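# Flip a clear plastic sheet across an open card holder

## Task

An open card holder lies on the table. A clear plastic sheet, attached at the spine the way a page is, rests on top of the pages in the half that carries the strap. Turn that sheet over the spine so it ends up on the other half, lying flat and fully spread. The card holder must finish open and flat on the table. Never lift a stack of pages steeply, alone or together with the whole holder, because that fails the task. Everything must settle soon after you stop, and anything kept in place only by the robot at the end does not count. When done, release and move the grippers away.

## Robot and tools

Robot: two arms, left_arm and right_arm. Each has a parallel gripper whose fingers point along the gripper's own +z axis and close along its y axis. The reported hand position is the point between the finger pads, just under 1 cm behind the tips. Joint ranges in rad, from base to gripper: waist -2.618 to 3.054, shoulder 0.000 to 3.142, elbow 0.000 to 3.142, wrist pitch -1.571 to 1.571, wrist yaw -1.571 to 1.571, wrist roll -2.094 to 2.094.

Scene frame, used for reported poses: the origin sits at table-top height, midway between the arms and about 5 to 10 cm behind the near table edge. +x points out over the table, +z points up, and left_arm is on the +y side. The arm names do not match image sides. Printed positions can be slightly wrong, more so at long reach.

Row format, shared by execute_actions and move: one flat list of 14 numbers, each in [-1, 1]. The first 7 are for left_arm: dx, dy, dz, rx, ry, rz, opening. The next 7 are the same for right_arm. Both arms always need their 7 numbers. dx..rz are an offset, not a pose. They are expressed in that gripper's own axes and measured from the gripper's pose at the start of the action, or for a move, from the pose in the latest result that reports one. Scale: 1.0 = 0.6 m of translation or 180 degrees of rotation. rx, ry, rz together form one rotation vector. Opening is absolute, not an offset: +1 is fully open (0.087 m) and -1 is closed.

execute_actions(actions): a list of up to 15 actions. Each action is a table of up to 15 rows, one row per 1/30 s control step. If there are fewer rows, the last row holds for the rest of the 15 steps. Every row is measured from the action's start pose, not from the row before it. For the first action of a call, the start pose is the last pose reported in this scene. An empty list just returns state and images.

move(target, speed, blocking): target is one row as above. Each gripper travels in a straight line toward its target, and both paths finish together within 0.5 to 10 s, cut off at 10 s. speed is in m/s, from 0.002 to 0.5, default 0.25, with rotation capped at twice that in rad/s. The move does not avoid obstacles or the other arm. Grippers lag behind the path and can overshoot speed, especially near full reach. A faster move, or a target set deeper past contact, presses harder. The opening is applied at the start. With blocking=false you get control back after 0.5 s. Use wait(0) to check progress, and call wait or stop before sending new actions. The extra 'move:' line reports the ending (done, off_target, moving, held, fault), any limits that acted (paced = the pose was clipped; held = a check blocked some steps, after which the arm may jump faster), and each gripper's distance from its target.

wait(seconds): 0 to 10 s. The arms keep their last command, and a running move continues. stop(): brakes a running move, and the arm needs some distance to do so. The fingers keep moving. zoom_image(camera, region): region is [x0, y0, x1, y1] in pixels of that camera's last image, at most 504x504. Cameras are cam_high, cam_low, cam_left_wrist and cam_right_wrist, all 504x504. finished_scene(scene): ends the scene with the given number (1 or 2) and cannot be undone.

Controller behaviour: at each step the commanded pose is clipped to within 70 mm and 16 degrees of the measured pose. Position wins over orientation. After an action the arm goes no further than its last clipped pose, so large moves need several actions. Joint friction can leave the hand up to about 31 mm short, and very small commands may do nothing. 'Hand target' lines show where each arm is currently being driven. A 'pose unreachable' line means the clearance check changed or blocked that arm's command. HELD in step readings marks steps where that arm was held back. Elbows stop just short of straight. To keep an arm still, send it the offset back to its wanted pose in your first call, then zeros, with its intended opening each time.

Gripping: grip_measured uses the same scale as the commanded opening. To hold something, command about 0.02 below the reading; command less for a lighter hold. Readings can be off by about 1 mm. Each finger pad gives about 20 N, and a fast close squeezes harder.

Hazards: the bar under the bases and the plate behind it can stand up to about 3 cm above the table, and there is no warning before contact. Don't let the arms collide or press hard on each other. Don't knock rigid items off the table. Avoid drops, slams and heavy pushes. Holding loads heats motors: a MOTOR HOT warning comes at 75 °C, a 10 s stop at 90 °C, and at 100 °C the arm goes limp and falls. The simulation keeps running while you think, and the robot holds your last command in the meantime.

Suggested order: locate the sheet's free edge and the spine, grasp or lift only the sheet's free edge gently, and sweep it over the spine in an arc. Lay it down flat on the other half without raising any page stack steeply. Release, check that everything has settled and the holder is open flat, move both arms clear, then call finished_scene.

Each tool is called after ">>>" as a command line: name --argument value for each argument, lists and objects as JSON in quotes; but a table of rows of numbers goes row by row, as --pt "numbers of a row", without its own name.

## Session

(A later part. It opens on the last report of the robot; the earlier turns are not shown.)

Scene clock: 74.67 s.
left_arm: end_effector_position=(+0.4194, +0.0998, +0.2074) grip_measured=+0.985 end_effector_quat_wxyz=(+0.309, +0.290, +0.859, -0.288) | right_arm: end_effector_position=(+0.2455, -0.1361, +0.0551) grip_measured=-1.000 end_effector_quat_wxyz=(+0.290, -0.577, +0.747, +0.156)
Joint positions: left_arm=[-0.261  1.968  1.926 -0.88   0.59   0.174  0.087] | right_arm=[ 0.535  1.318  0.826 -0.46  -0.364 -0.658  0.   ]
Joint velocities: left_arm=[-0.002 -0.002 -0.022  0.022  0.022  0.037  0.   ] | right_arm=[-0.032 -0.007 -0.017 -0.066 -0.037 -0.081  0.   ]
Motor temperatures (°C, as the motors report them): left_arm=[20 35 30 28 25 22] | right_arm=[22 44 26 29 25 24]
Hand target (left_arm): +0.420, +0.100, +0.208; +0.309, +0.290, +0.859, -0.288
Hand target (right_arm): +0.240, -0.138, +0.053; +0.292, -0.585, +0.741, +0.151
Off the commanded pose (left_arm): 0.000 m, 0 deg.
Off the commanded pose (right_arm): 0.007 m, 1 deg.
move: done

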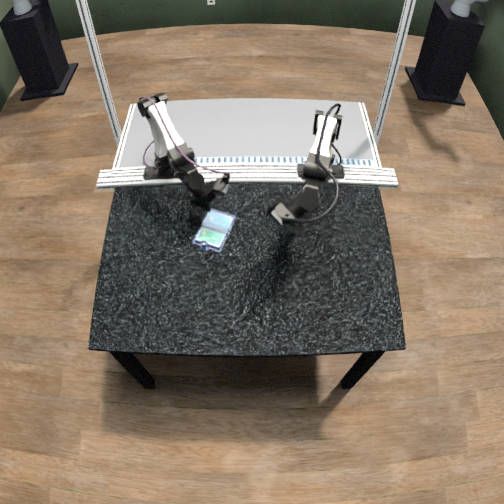

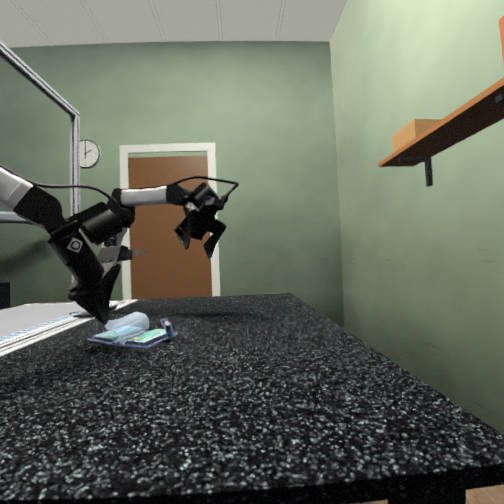

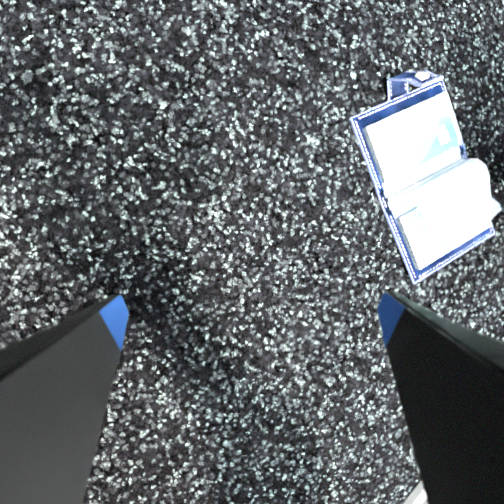

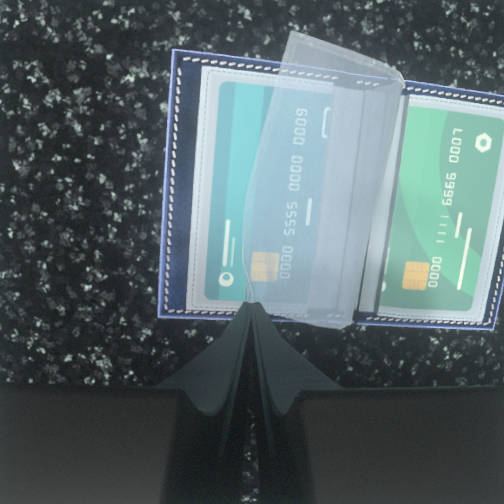

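Still slack; pull it further before letting go.

>>> move --target '[0.0,0,0,0,0,0,1,0.004,0.04,0.012,0,0,0,-1]' --speed 0.03

>>> execute_actions --actions '[[[0,0,0,0,0,0,1,0,0,0,0,0,0,-0.6]]]'

>>> move --target '[0,0,0,0,0,0,1,-0.05,-0.04,-0.2,0,0,0,-0.6]'

>>> zoom_image --camera "cam_low" --region '[60,280,200,360]'

Scene clock: 80.67 s.
left_arm: end_effector_position=(+0.4194, +0.0998, +0.2074) grip_measured=+0.985 end_effector_quat_wxyz=(+0.309, +0.290, +0.859, -0.288) | right_arm: end_effector_position=(+0.2306, -0.1254, +0.0482) grip_measured=-1.000 end_effector_quat_wxyz=(+0.289, -0.578, +0.747, +0.157)
Joint positions: left_arm=[-0.261  1.968  1.926 -0.88   0.59   0.174  0.087] | right_arm=[ 0.605  1.297  0.779 -0.415 -0.326 -0.599  0.   ]
Joint velocities: left_arm=[ 0.002 -0.007  0.007  0.037 -0.037  0.066  0.   ] | right_arm=[ 0.002 -0.002 -0.012 -0.022 -0.022  0.037  0.   ]
Motor temperatures (°C, as the motors report them): left_arm=[20 35 30 28 25 22] | right_arm=[22 42 26 29 25 24]
Hand target (left_arm): +0.419, +0.100, +0.207; +0.309, +0.290, +0.859, -0.288
Hand target (right_arm): +0.224, -0.127, +0.046; +0.290, -0.577, +0.747, +0.156
Off the commanded pose (left_arm): 0.000 m, 0 deg.
Off the commanded pose (right_arm): 0.007 m, 0 deg.
move: done

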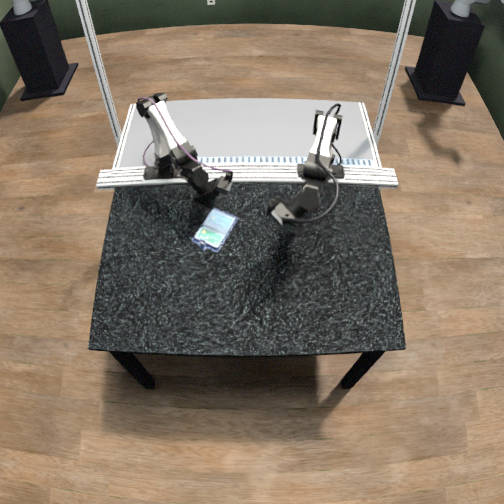

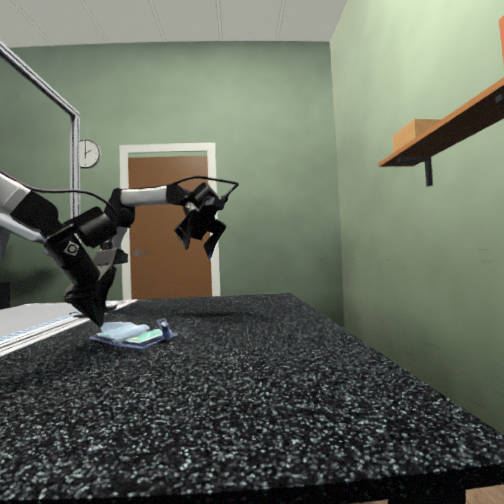

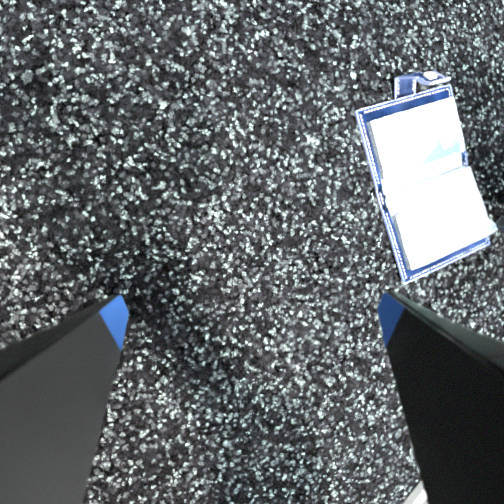

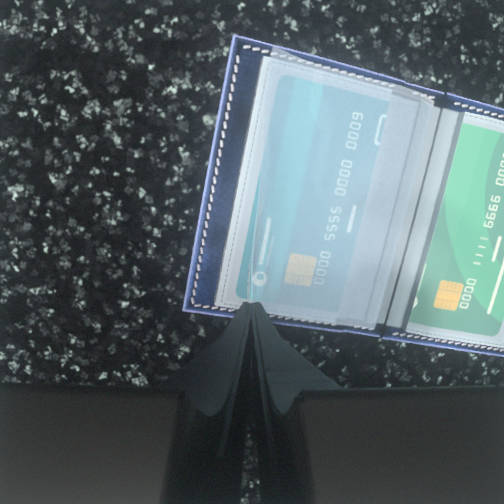

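Scene clock: 81.17 s.
left_arm: end_effector_position=(+0.4194, +0.0998, +0.2074) grip_measured=+0.985 end_effector_quat_wxyz=(+0.309, +0.290, +0.859, -0.288) | right_arm: end_effector_position=(+0.2306, -0.1254, +0.0482) grip_measured=-0.600 end_effector_quat_wxyz=(+0.289, -0.578, +0.747, +0.157)
Joint positions: left_arm=[-0.261  1.968  1.926 -0.88   0.59   0.174  0.087] | right_arm=[ 0.605  1.297  0.779 -0.415 -0.326 -0.599  0.017]
Joint velocities: left_arm=[ 0.027 -0.017 -0.022  0.037 -0.037  0.051 -0.   ] | right_arm=[-0.007  0.002 -0.007 -0.051  0.007 -0.007 -0.001]
Motor temperatures (°C, as the motors report them): left_arm=[20 35 30 28 25 22] | right_arm=[22 42 26 29 25 24]
Hand target (left_arm): +0.419, +0.100, +0.207; +0.309, +0.290, +0.859, -0.288
Hand target (right_arm): +0.231, -0.125, +0.048; +0.289, -0.578, +0.747, +0.157
Off the commanded pose (left_arm): 0.000 m, 0 deg.
Off the commanded pose (right_arm): 0.000 m, 0 deg.
Step readings (end_effector_position):
0: left_arm (+0.4194, +0.0998, +0.2074) | right_arm (+0.2306, -0.1254, +0.0482)
1: left_arm (+0.4194, +0.0998, +0.2074) | right_arm (+0.2306, -0.1254, +0.0482)
2: left_arm (+0.4194, +0.0998, +0.2074) | right_arm (+0.2306, -0.1254, +0.0482)
4: left_arm (+0.4194, +0.0998, +0.2074) | right_arm (+0.2306, -0.1254, +0.0482)
8: left_arm (+0.4194, +0.0998, +0.2074) | right_arm (+0.2306, -0.1254, +0.0482)
15: end_effector_position above

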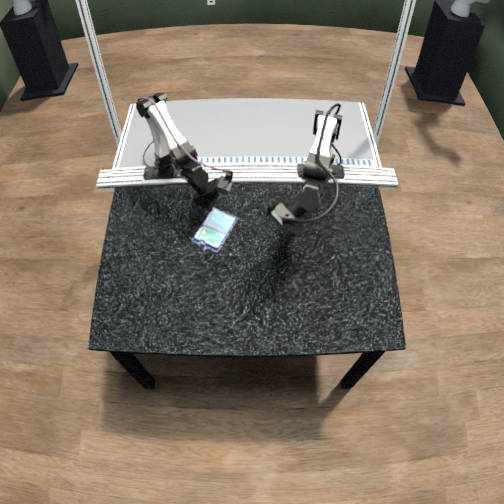

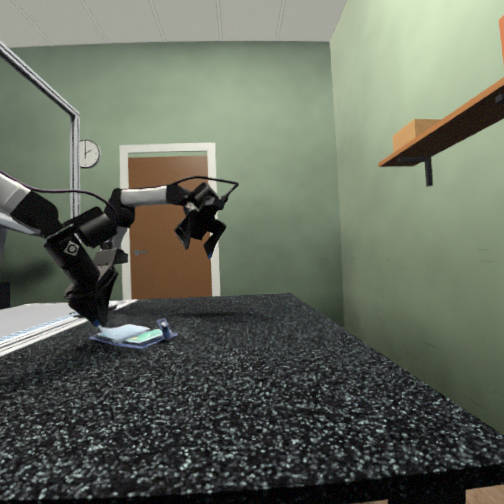

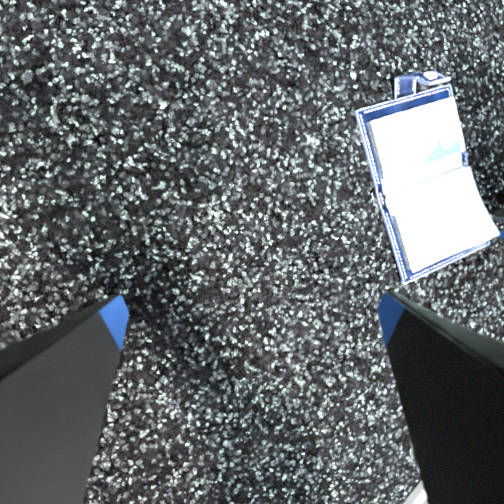

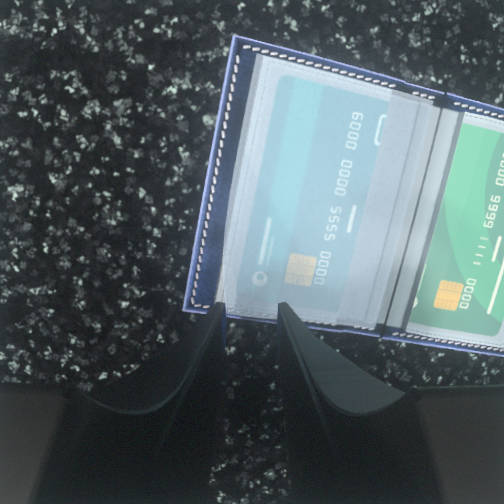

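Scene clock: 82.47 s.
left_arm: end_effector_position=(+0.4194, +0.0998, +0.2074) grip_measured=+0.985 end_effector_quat_wxyz=(+0.309, +0.290, +0.859, -0.288) | right_arm: end_effector_position=(+0.2278, -0.1762, +0.1551) grip_measured=-0.600 end_effector_quat_wxyz=(+0.284, -0.579, +0.748, +0.156)
Joint positions: left_arm=[-0.261  1.968  1.926 -0.88   0.59   0.174  0.087] | right_arm=[ 0.41   1.175  1.138 -0.971 -0.434 -0.775  0.017]
Joint velocities: left_arm=[-0.007 -0.002  0.002 -0.051 -0.007 -0.007 -0.   ] | right_arm=[ 0.002  0.007 -0.002 -0.007  0.051 -0.066  0.   ]
Motor temperatures (°C, as the motors report them): left_arm=[20 35 30 28 25 22] | right_arm=[22 41 26 29 25 24]
Hand target (left_arm): +0.419, +0.100, +0.207; +0.309, +0.290, +0.859, -0.288
Hand target (right_arm): +0.228, -0.179, +0.163; +0.288, -0.579, +0.747, +0.156
Off the commanded pose (left_arm): 0.000 m, 0 deg.
Off the commanded pose (right_arm): 0.008 m, 1 deg.
move: done

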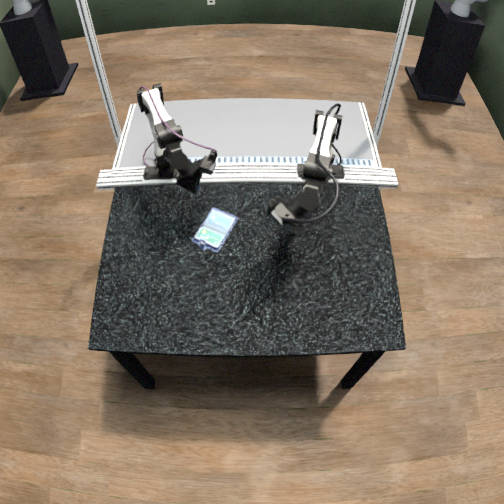

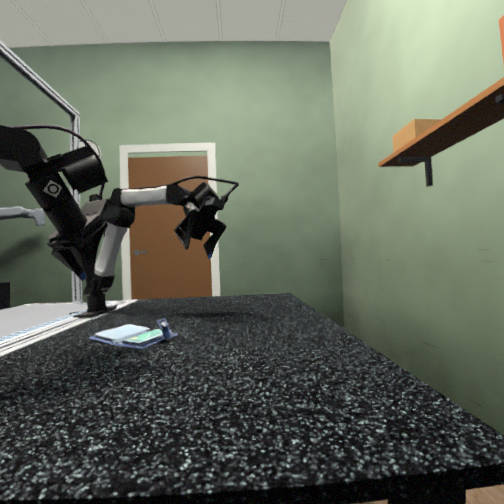

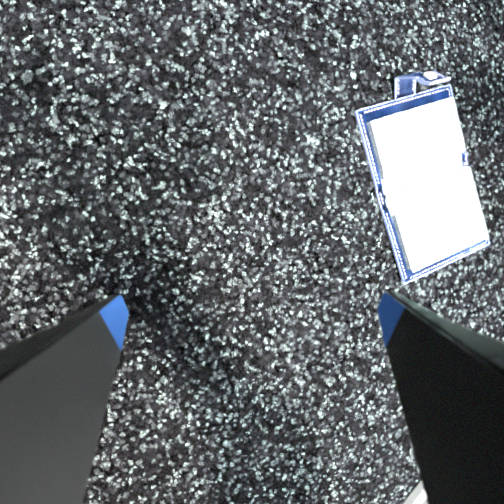

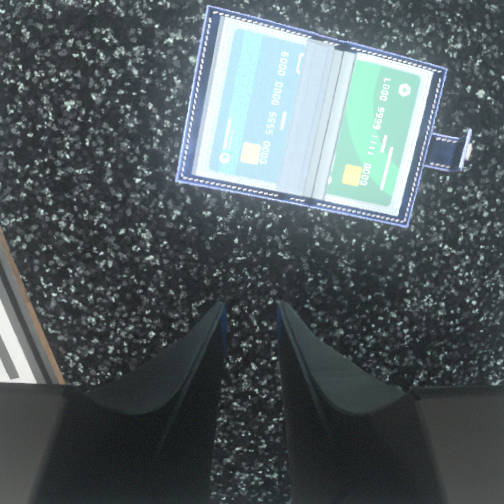

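Region (60, 280, 200, 360) of cam_low's 504x504 image, scaled by 3.600, with more detail than that image has; it fills the top 288 rows of this view, and the rest is white.

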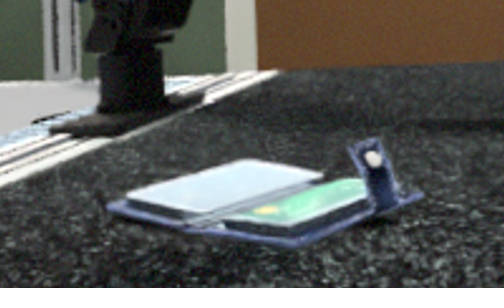

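>>> finished_scene --scene 2

The scene is finished: the task was done.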